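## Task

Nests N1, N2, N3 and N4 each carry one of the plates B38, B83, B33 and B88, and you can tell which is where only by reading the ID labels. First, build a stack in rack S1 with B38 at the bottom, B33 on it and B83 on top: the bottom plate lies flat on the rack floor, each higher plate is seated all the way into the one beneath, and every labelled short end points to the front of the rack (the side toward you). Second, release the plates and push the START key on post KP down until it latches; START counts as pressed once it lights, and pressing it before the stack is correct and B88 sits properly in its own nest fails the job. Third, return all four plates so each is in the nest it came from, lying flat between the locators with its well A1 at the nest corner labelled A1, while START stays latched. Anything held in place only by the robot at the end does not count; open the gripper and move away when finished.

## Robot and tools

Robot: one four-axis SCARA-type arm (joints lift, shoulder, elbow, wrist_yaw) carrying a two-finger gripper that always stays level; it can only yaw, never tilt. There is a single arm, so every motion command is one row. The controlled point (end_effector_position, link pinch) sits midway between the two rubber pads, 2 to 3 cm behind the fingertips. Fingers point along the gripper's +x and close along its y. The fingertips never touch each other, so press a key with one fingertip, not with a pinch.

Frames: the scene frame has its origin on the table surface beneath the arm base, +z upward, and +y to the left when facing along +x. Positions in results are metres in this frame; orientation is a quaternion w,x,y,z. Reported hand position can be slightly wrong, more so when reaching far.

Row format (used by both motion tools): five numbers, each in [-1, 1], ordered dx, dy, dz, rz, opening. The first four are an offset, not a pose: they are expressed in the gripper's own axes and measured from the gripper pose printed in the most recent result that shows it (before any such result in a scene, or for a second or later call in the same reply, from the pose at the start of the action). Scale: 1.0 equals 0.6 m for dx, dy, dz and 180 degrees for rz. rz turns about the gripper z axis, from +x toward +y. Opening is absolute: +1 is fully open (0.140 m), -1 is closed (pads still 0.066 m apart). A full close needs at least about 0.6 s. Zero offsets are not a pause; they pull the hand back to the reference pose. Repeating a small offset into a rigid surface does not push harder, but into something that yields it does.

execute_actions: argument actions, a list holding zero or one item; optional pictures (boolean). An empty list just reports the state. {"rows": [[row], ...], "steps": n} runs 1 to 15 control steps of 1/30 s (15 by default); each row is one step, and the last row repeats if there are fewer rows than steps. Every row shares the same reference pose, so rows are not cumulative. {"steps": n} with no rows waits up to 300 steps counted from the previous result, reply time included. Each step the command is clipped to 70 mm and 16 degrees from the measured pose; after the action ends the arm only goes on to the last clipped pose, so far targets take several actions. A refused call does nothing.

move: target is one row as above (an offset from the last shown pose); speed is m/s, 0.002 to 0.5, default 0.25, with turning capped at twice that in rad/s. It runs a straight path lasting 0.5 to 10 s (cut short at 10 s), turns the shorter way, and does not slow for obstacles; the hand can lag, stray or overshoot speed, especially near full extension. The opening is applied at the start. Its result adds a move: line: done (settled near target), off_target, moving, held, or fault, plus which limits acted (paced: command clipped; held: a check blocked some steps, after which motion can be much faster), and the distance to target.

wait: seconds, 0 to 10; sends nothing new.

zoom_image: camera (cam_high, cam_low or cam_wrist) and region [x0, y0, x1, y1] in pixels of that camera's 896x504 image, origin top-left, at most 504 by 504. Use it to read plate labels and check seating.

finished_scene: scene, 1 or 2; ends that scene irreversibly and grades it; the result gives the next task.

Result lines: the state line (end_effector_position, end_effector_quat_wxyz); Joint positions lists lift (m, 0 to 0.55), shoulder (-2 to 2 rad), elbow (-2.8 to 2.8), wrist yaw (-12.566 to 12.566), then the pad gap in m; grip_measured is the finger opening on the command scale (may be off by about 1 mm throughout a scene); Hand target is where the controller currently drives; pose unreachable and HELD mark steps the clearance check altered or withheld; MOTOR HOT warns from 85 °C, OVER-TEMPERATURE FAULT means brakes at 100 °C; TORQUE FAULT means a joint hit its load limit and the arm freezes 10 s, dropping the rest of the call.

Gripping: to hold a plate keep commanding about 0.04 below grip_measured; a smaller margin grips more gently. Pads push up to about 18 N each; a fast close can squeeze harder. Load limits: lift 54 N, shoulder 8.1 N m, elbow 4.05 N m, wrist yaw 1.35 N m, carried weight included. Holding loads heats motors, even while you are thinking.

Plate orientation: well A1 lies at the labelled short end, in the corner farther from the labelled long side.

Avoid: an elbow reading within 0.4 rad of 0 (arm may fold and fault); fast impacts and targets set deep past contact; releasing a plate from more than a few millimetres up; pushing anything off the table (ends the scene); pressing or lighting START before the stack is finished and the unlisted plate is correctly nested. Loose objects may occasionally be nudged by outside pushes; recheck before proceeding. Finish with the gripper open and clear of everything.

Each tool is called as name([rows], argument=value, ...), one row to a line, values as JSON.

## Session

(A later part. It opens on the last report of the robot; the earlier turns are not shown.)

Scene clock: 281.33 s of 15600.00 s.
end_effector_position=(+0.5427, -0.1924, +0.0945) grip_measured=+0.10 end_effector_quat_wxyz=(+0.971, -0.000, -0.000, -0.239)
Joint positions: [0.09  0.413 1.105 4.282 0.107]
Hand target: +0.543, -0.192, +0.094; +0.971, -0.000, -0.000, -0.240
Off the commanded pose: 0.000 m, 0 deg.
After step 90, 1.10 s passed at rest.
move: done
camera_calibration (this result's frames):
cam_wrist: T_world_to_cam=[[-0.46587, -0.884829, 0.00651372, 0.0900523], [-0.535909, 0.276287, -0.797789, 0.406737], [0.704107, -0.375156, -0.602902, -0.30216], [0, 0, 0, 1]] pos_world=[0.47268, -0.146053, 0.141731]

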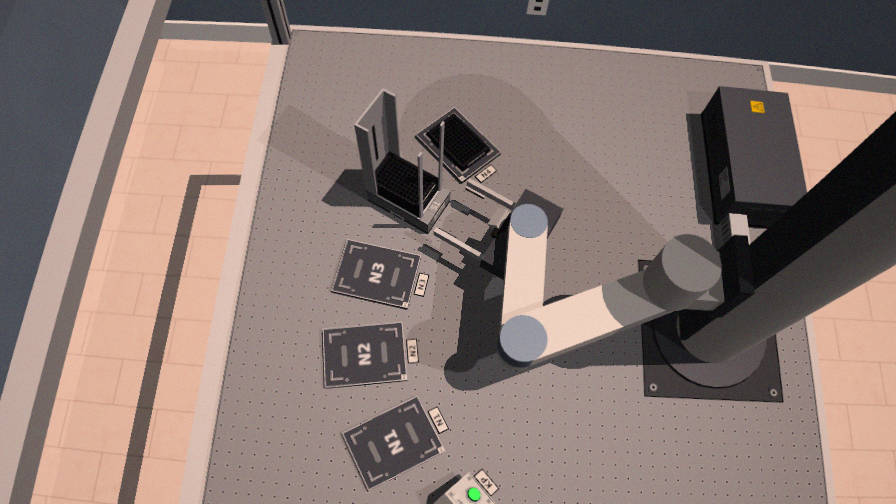

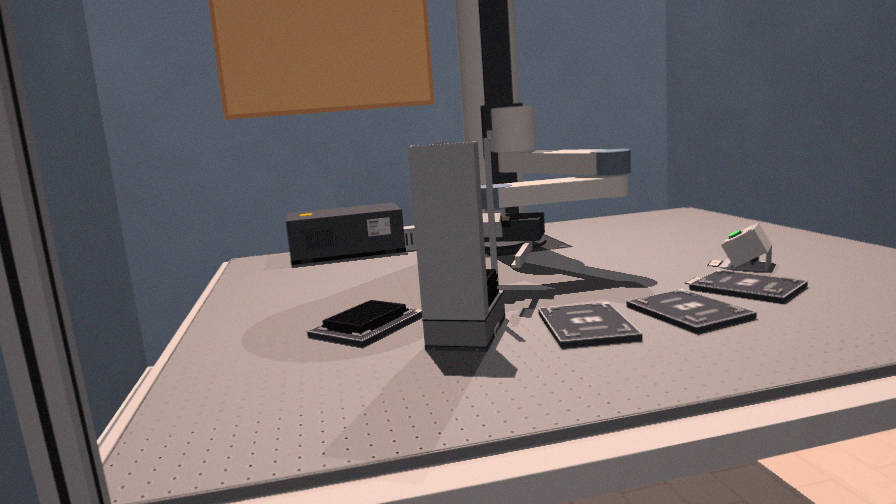

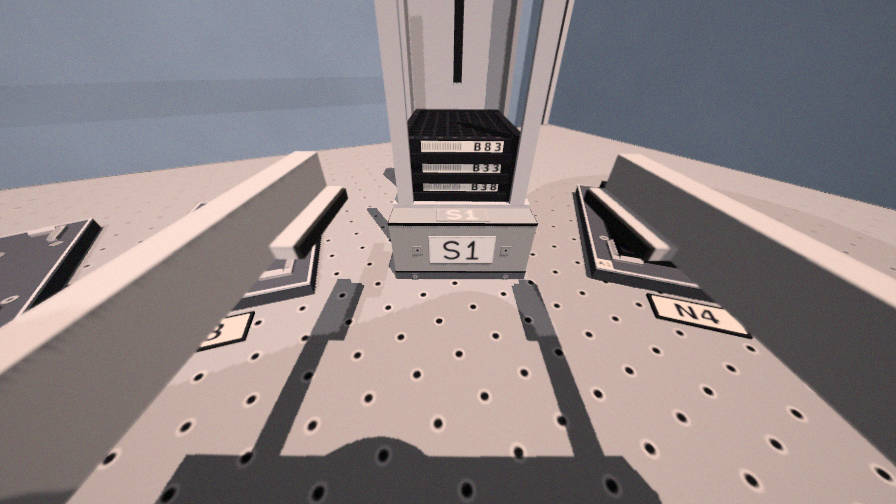

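move(target=[0.2191,0,0.0015,0,0.1], speed=0.15)

move(target=[0,0,0,0,-0.55])

move(target=[0,0,0.411,0,-0.55], speed=0.12)

move(target=[-0.0777,0.2995,0,0.1032,-0.55])

move(target=[0,0,-0.49,0,-0.55])

Scene clock: 287.27 s of 15600.00 s.
end_effector_position=(+0.6591, -0.2535, +0.0954) grip_measured=+0.10 end_effector_quat_wxyz=(+0.971, -0.000, -0.000, -0.239)
Joint positions: [0.09  0.132 1.79  3.878 0.107]
Hand target: +0.659, -0.253, +0.095; +0.971, -0.000, -0.000, -0.239
Off the commanded pose: 0.000 m, 0 deg.
After step 90, 1.70 s passed at rest.
move: done
camera_calibration (this result's frames):
cam_wrist: T_world_to_cam=[[-0.465703, -0.884917, 0.00651372, 0.0900955], [-0.535961, 0.276186, -0.797789, 0.486671], [0.704178, -0.375024, -0.602902, -0.406545], [0, 0, 0, 1]] pos_world=[0.589075, -0.207149, 0.142567]

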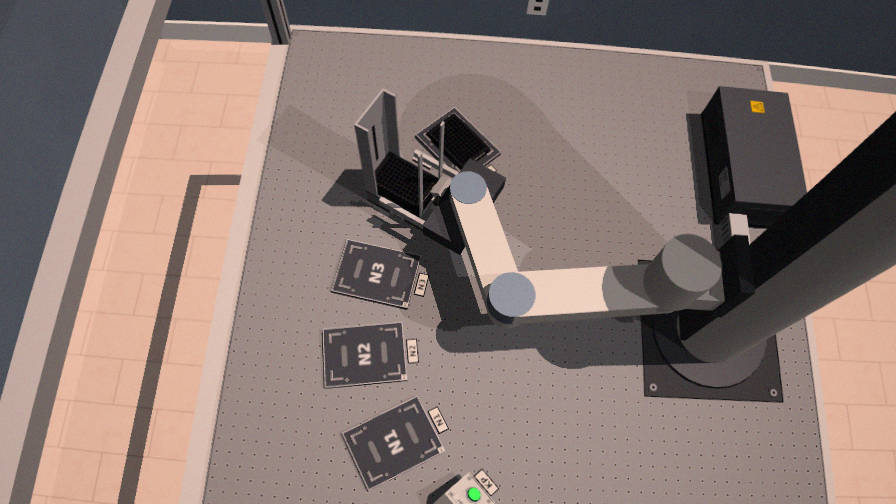

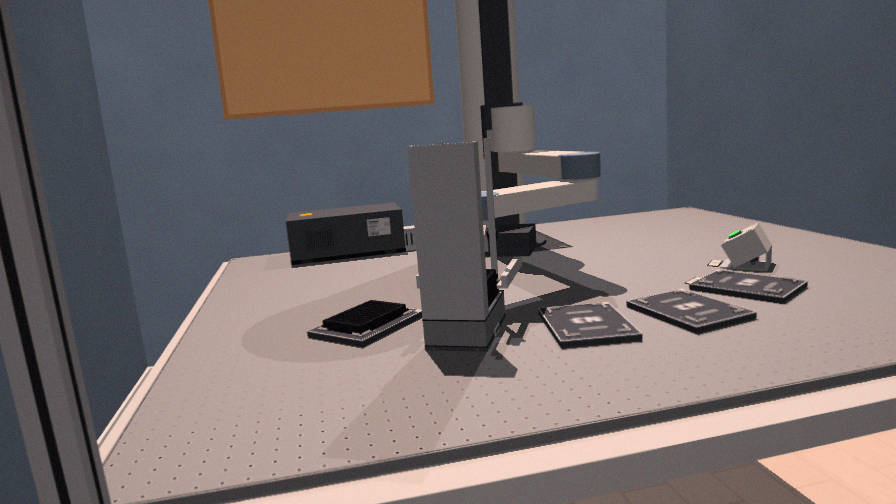

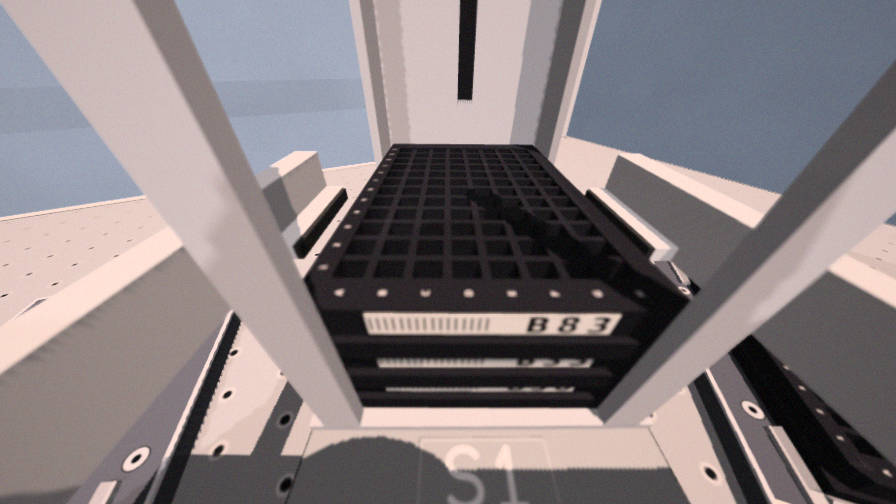

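Scene clock: 287.77 s of 15600.00 s.
end_effector_position=(+0.6590, -0.2537, +0.0954) grip_measured=-0.49 end_effector_quat_wxyz=(+0.971, -0.000, -0.000, -0.240)
Joint positions: [0.09  0.132 1.79  3.877 0.085]
Hand target: +0.659, -0.253, +0.095; +0.971, -0.000, -0.000, -0.239
Off the commanded pose: 0.000 m, 0 deg.
move: done
camera_calibration (this result's frames):
cam_wrist: T_world_to_cam=[[-0.466495, -0.8845, 0.00651372, 0.0905159], [-0.535713, 0.276666, -0.797789, 0.486607], [0.703842, -0.375654, -0.602902, -0.406455], [0, 0, 0, 1]] pos_world=[0.588987, -0.207253, 0.142567]

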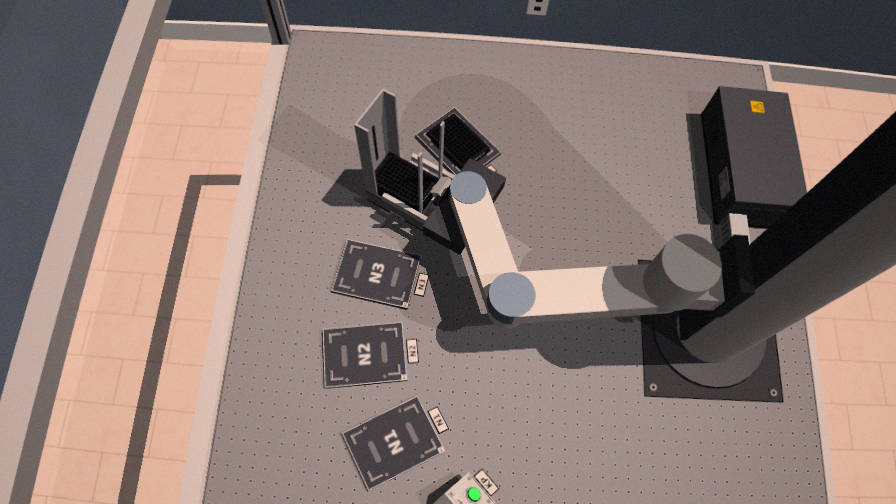

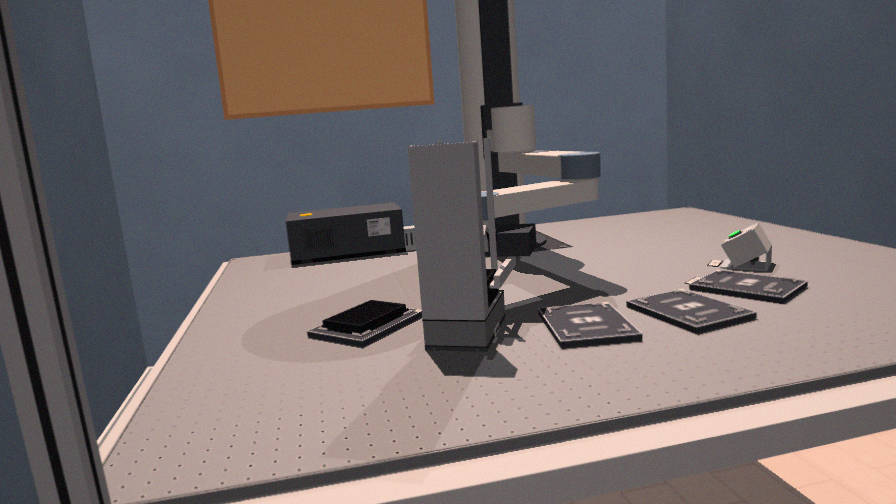

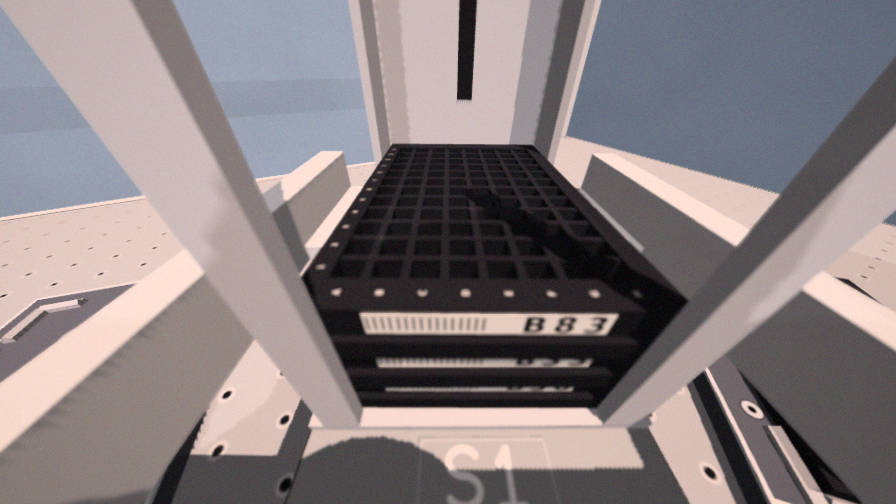

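Scene clock: 290.17 s of 15600.00 s.
end_effector_position=(+0.6590, -0.2537, +0.3420) grip_measured=-0.49 end_effector_quat_wxyz=(+0.971, -0.000, -0.000, -0.240)
Joint positions: [0.337 0.132 1.79  3.877 0.085]
Hand target: +0.659, -0.254, +0.342; +0.971, -0.000, -0.000, -0.240
Off the commanded pose: 0.000 m, 0 deg.
move: done
camera_calibration (this result's frames):
cam_wrist: T_world_to_cam=[[-0.466475, -0.88451, 0.00651372, 0.088902], [-0.53572, 0.276654, -0.797789, 0.683388], [0.70385, -0.375638, -0.602902, -0.257751], [0, 0, 0, 1]] pos_world=[0.588993, -0.207248, 0.389222]

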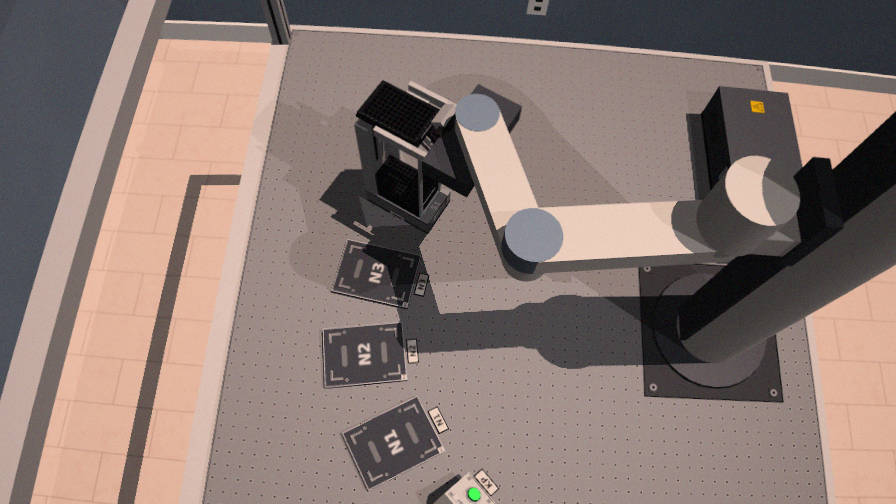

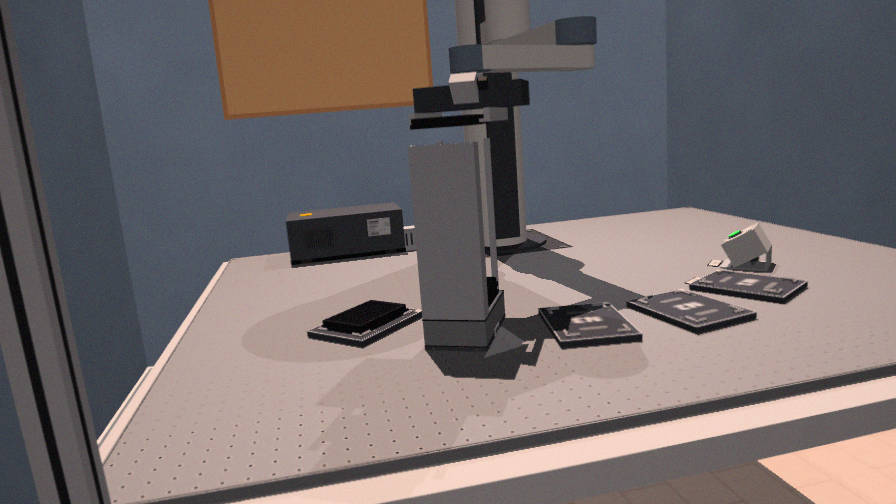

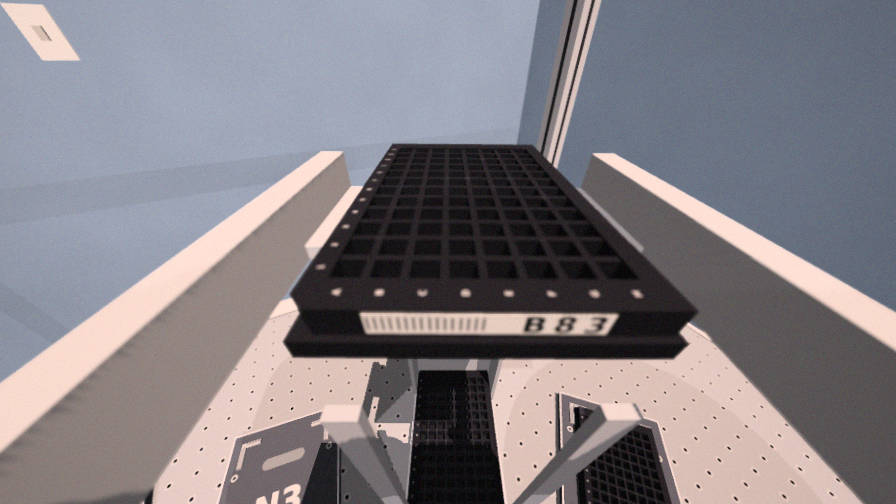

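Scene clock: 291.27 s of 15600.00 s.
end_effector_position=(+0.7014, -0.0727, +0.3420) grip_measured=-0.49 end_effector_quat_wxyz=(+0.997, -0.000, -0.000, -0.080)
Joint positions: [0.337 0.524 1.699 3.9   0.085]
Hand target: +0.701, -0.073, +0.342; +0.997, -0.000, -0.000, -0.080
Off the commanded pose: 0.000 m, 0 deg.
move: done
camera_calibration (this result's frames):
cam_wrist: T_world_to_cam=[[-0.159813, -0.987126, 0.00651372, 0.0461973], [-0.595996, 0.0912255, -0.797789, 0.684844], [0.786924, -0.131379, -0.602902, -0.260139], [0, 0, 0, 1]] pos_world=[0.620256, -0.0510494, 0.389222]

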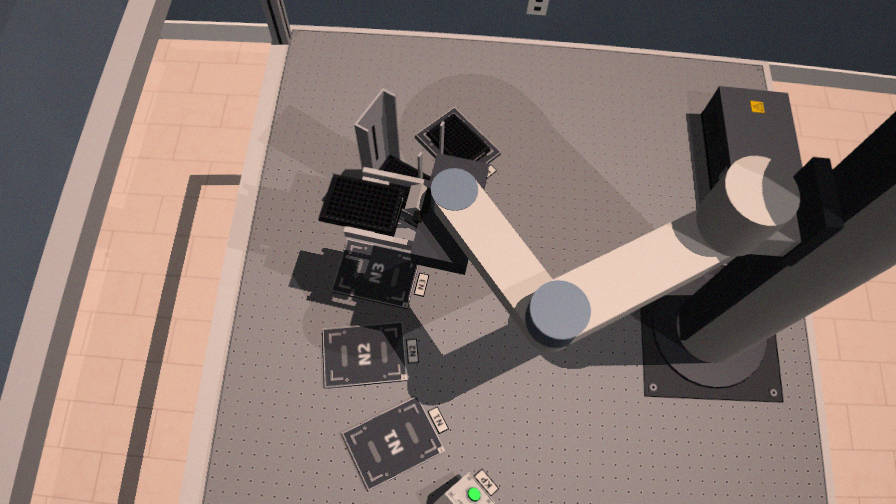

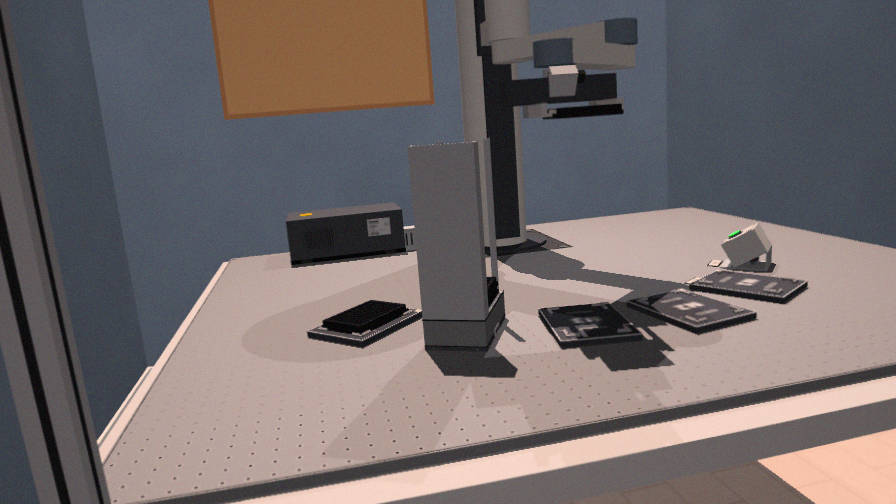

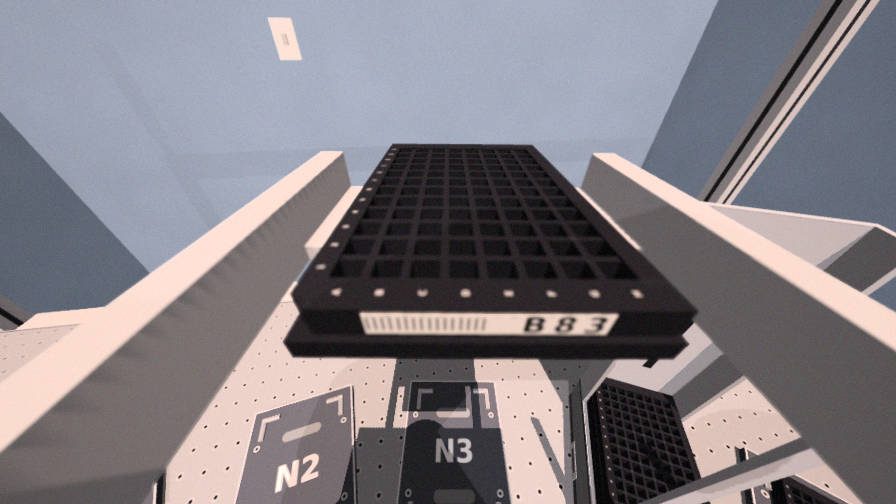

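Scene clock: 292.87 s of 15600.00 s.
end_effector_position=(+0.7014, -0.0727, +0.0479) grip_measured=-0.49 end_effector_quat_wxyz=(+0.997, -0.000, -0.000, -0.080)
Joint positions: [0.043 0.524 1.699 3.9   0.085]
Hand target: +0.701, -0.073, +0.048; +0.997, -0.000, -0.000, -0.080
Off the commanded pose: 0.000 m, 0 deg.
move: done
camera_calibration (this result's frames):
cam_wrist: T_world_to_cam=[[-0.159836, -0.987122, 0.00651372, 0.0481244], [-0.595994, 0.0912399, -0.797789, 0.450227], [0.78692, -0.131398, -0.602902, -0.437435], [0, 0, 0, 1]] pos_world=[0.620251, -0.051052, 0.0951419]

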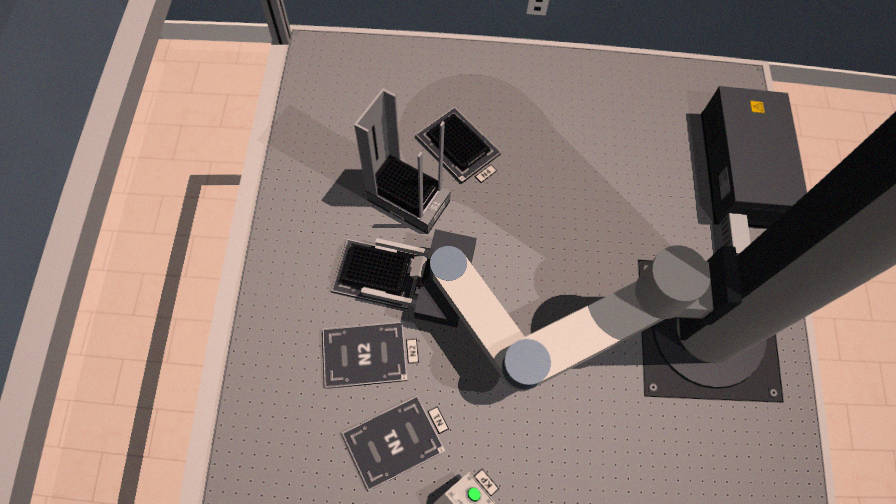

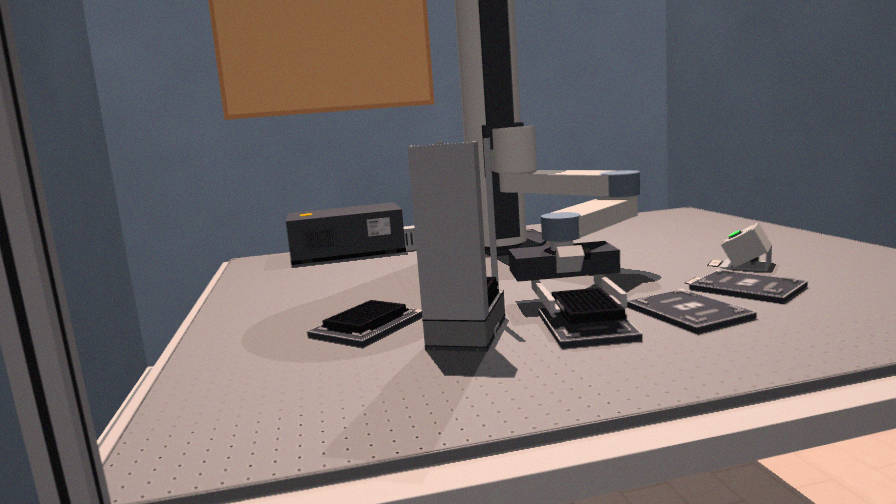

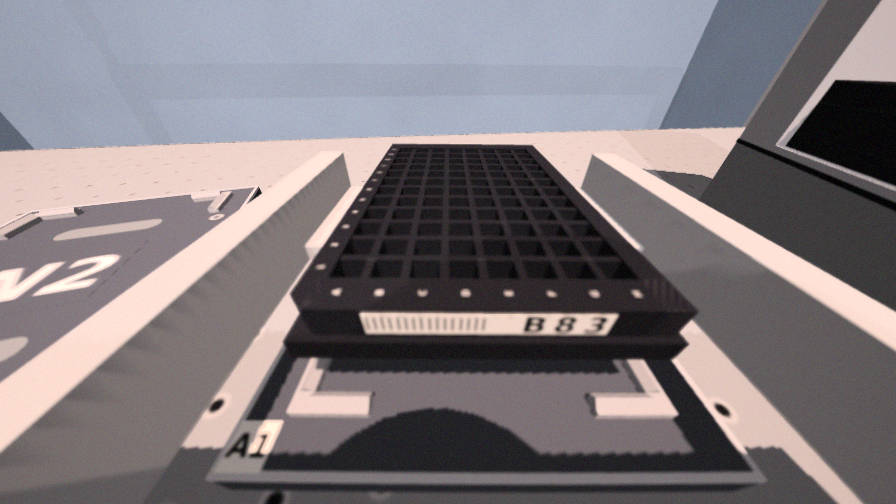

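move(target=[0,-0.0005,-0.0292,0,-0.55], speed=0.015)

move(target=[0,0,0,0,0.1])

move(target=[0,0,0.0873,0,0.1])

move(target=[-0.25,0,0,0,0.1])

Scene clock: 298.37 s of 15600.00 s.
end_effector_position=(+0.7013, -0.0730, +0.0304) grip_measured=-0.49 end_effector_quat_wxyz=(+0.997, -0.000, -0.000, -0.080)
Joint positions: [0.025 0.524 1.699 3.901 0.085]
Hand target: +0.701, -0.073, +0.030; +0.997, -0.000, -0.000, -0.080
Off the commanded pose: 0.000 m, 0 deg.
After step 90, 1.10 s passed at rest.
move: done
camera_calibration (this result's frames):
cam_wrist: T_world_to_cam=[[-0.159988, -0.987097, 0.00651372, 0.0480838], [-0.59598, 0.0913317, -0.797789, 0.436221], [0.7869, -0.131519, -0.602902, -0.448007], [0, 0, 0, 1]] pos_world=[0.620208, -0.0512987, 0.0775946]

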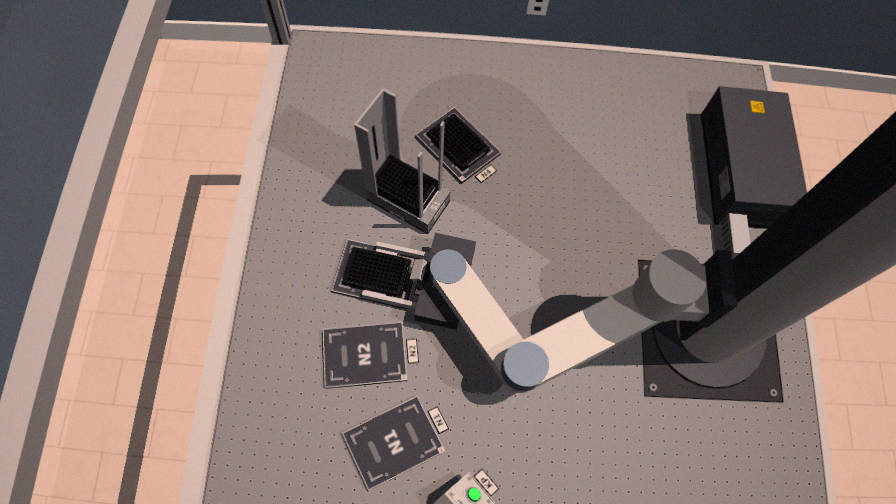

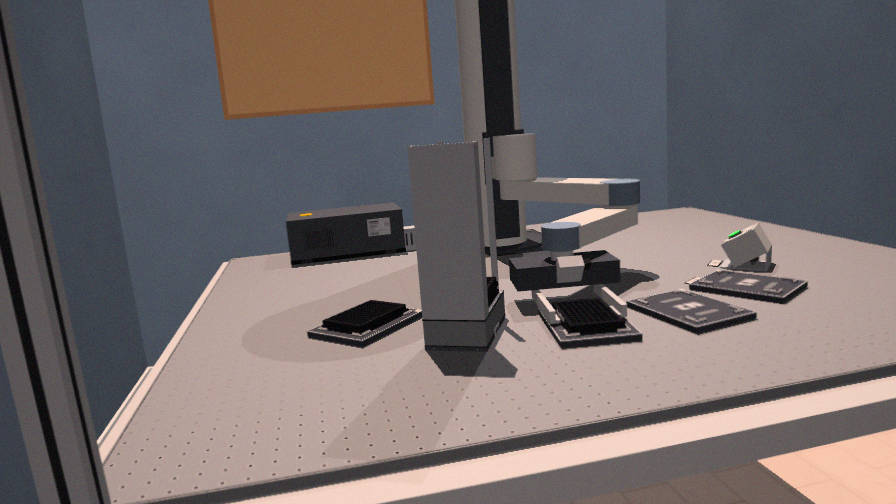

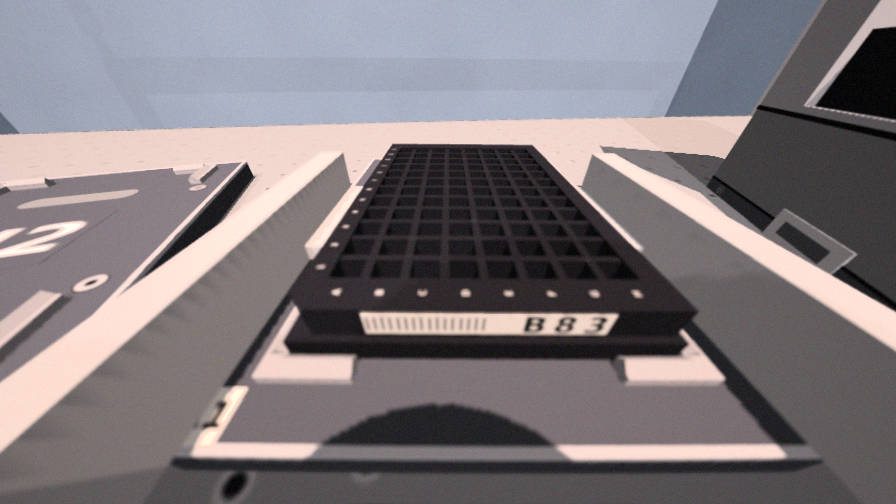

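Scene clock: 298.87 s of 15600.00 s.
end_effector_position=(+0.7013, -0.0730, +0.0304) grip_measured=+0.10 end_effector_quat_wxyz=(+0.997, -0.000, -0.000, -0.080)
Joint positions: [0.025 0.524 1.699 3.901 0.107]
Hand target: +0.701, -0.073, +0.030; +0.997, -0.000, -0.000, -0.080
Off the commanded pose: 0.000 m, 0 deg.
move: done
camera_calibration (this result's frames):
cam_wrist: T_world_to_cam=[[-0.159972, -0.9871, 0.00651372, 0.0480772], [-0.595981, 0.0913216, -0.797789, 0.436221], [0.786902, -0.131506, -0.602902, -0.448007], [0, 0, 0, 1]] pos_world=[0.620208, -0.0512949, 0.0775946]

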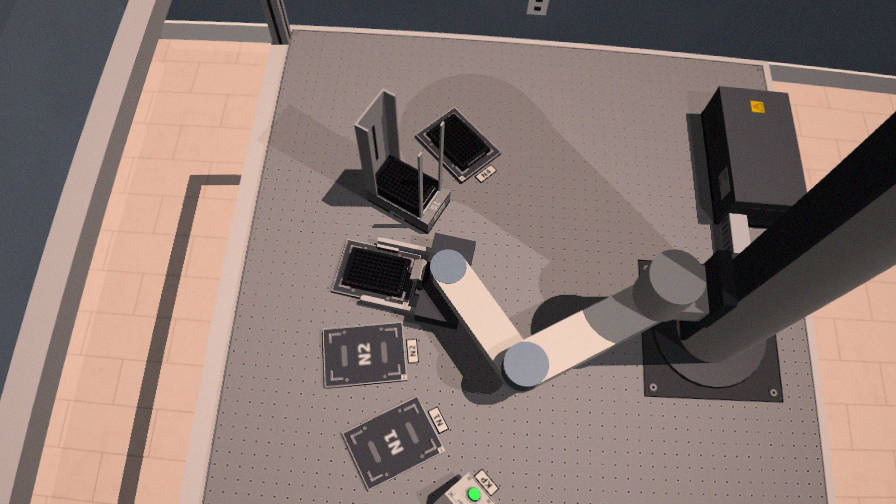

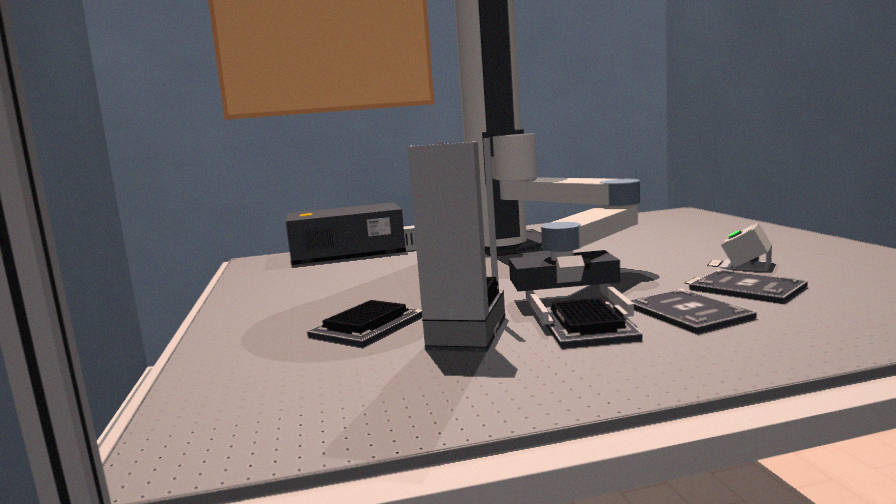

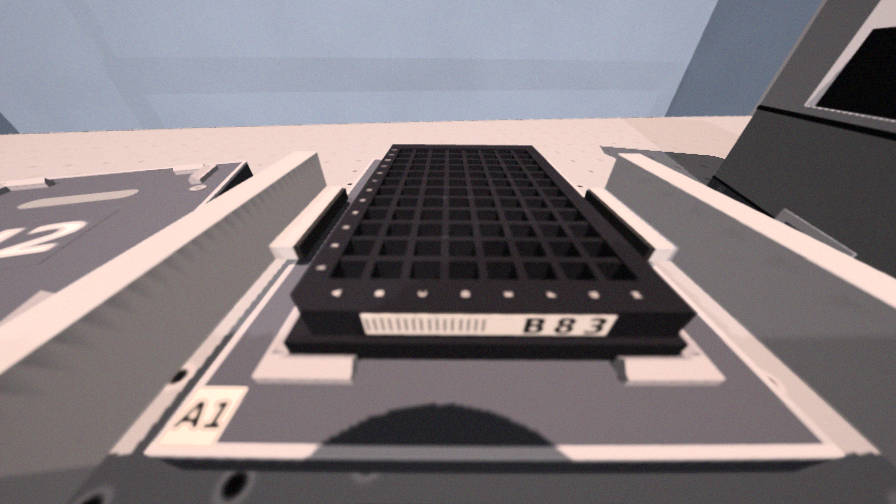

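Scene clock: 299.60 s of 15600.00 s.
end_effector_position=(+0.7014, -0.0729, +0.0828) grip_measured=+0.10 end_effector_quat_wxyz=(+0.997, -0.000, -0.000, -0.080)
Joint positions: [0.078 0.524 1.699 3.901 0.107]
Hand target: +0.701, -0.073, +0.083; +0.997, -0.000, -0.000, -0.080
Off the commanded pose: 0.000 m, 0 deg.
move: done
camera_calibration (this result's frames):
cam_wrist: T_world_to_cam=[[-0.159938, -0.987106, 0.00651372, 0.0477223], [-0.595984, 0.0913014, -0.797789, 0.478066], [0.786907, -0.131479, -0.602902, -0.416392], [0, 0, 0, 1]] pos_world=[0.620214, -0.051288, 0.130042]

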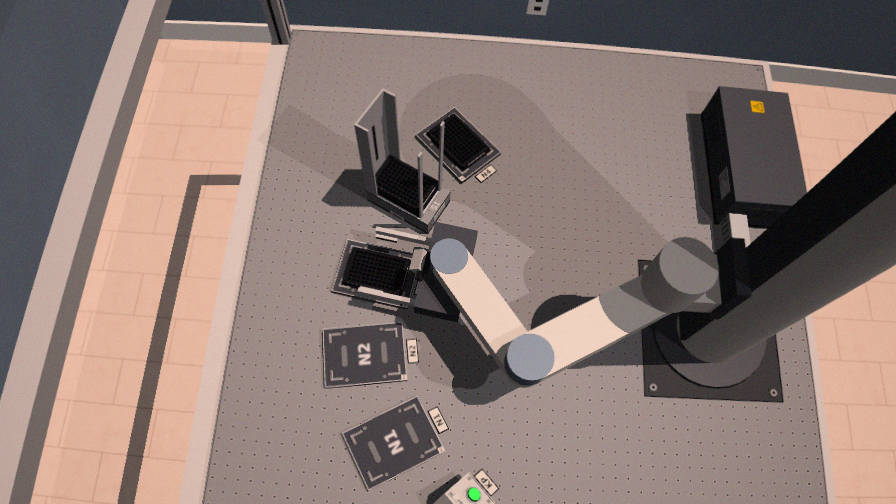

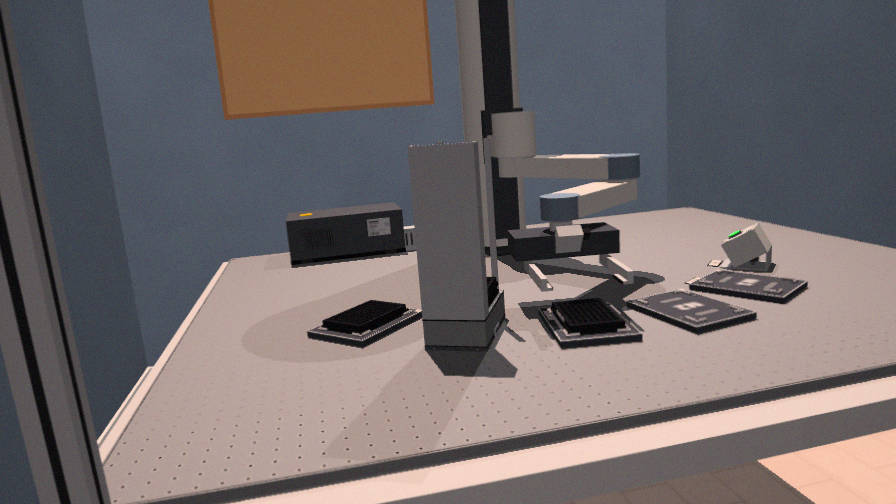

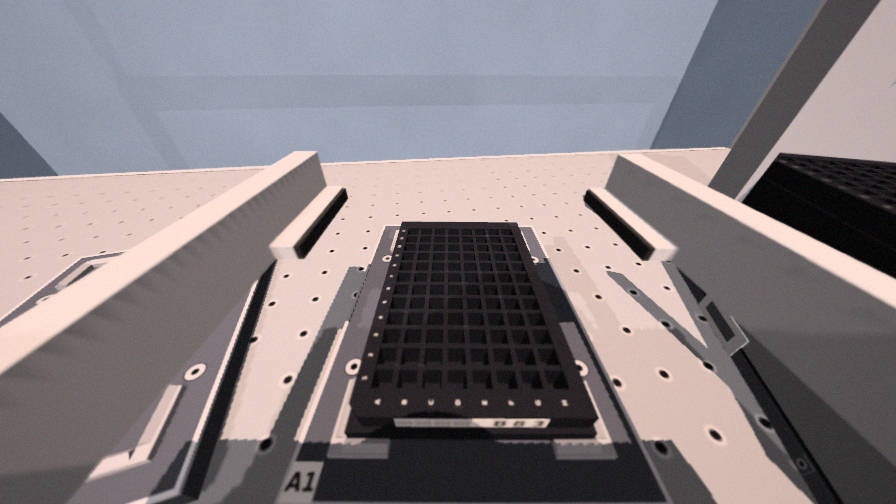

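Scene clock: 300.60 s of 15600.00 s.
end_effector_position=(+0.5532, -0.0491, +0.0828) grip_measured=+0.10 end_effector_quat_wxyz=(+0.997, -0.000, -0.000, -0.080)
Joint positions: [0.078 0.834 0.955 4.334 0.107]
Hand target: +0.553, -0.049, +0.083; +0.997, -0.000, -0.000, -0.080
Off the commanded pose: 0.000 m, 0 deg.
move: done
camera_calibration (this result's frames):
cam_wrist: T_world_to_cam=[[-0.160097, -0.98708, 0.00651372, 0.0476136], [-0.59597, 0.091397, -0.797789, 0.387604], [0.786886, -0.131605, -0.602902, -0.296708], [0, 0, 0, 1]] pos_world=[0.472098, -0.0274757, 0.13003]

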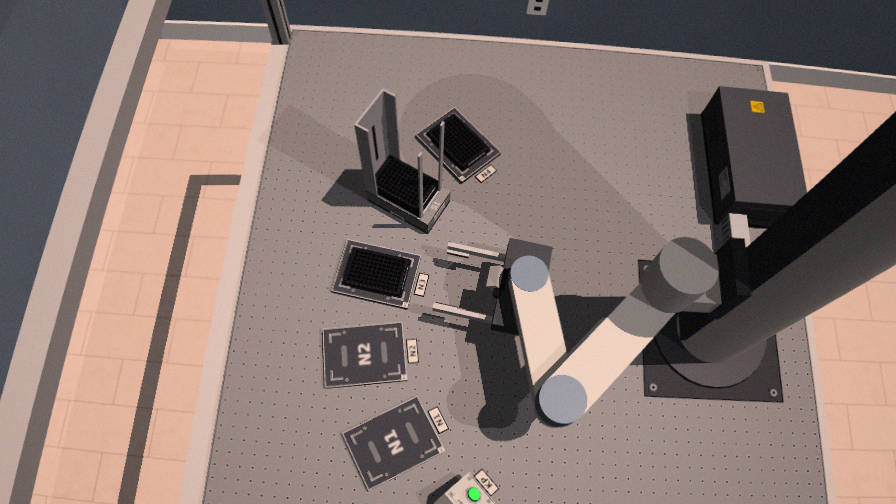

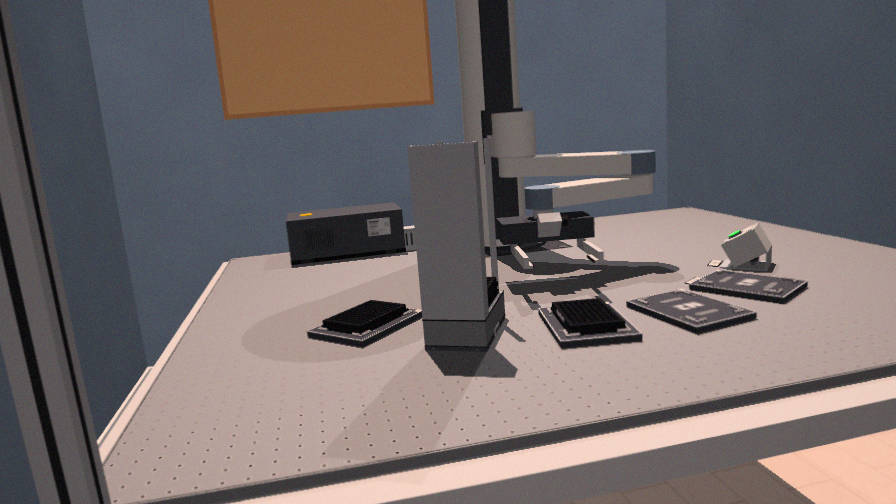

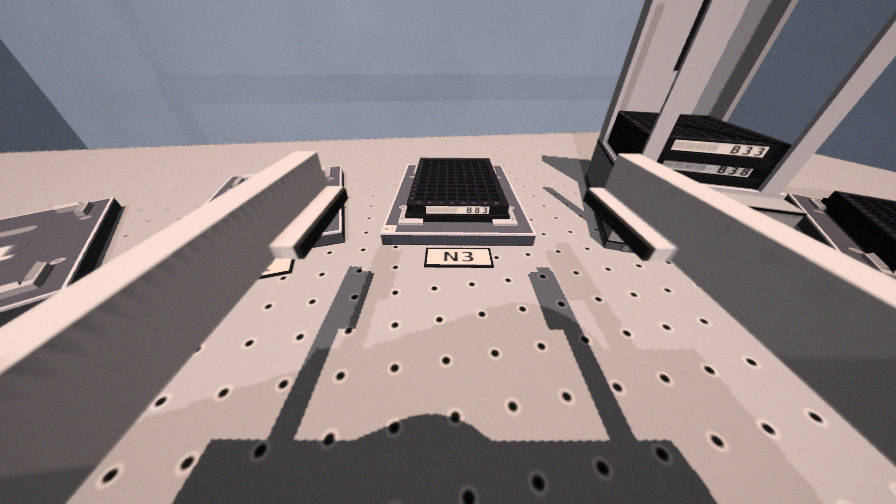

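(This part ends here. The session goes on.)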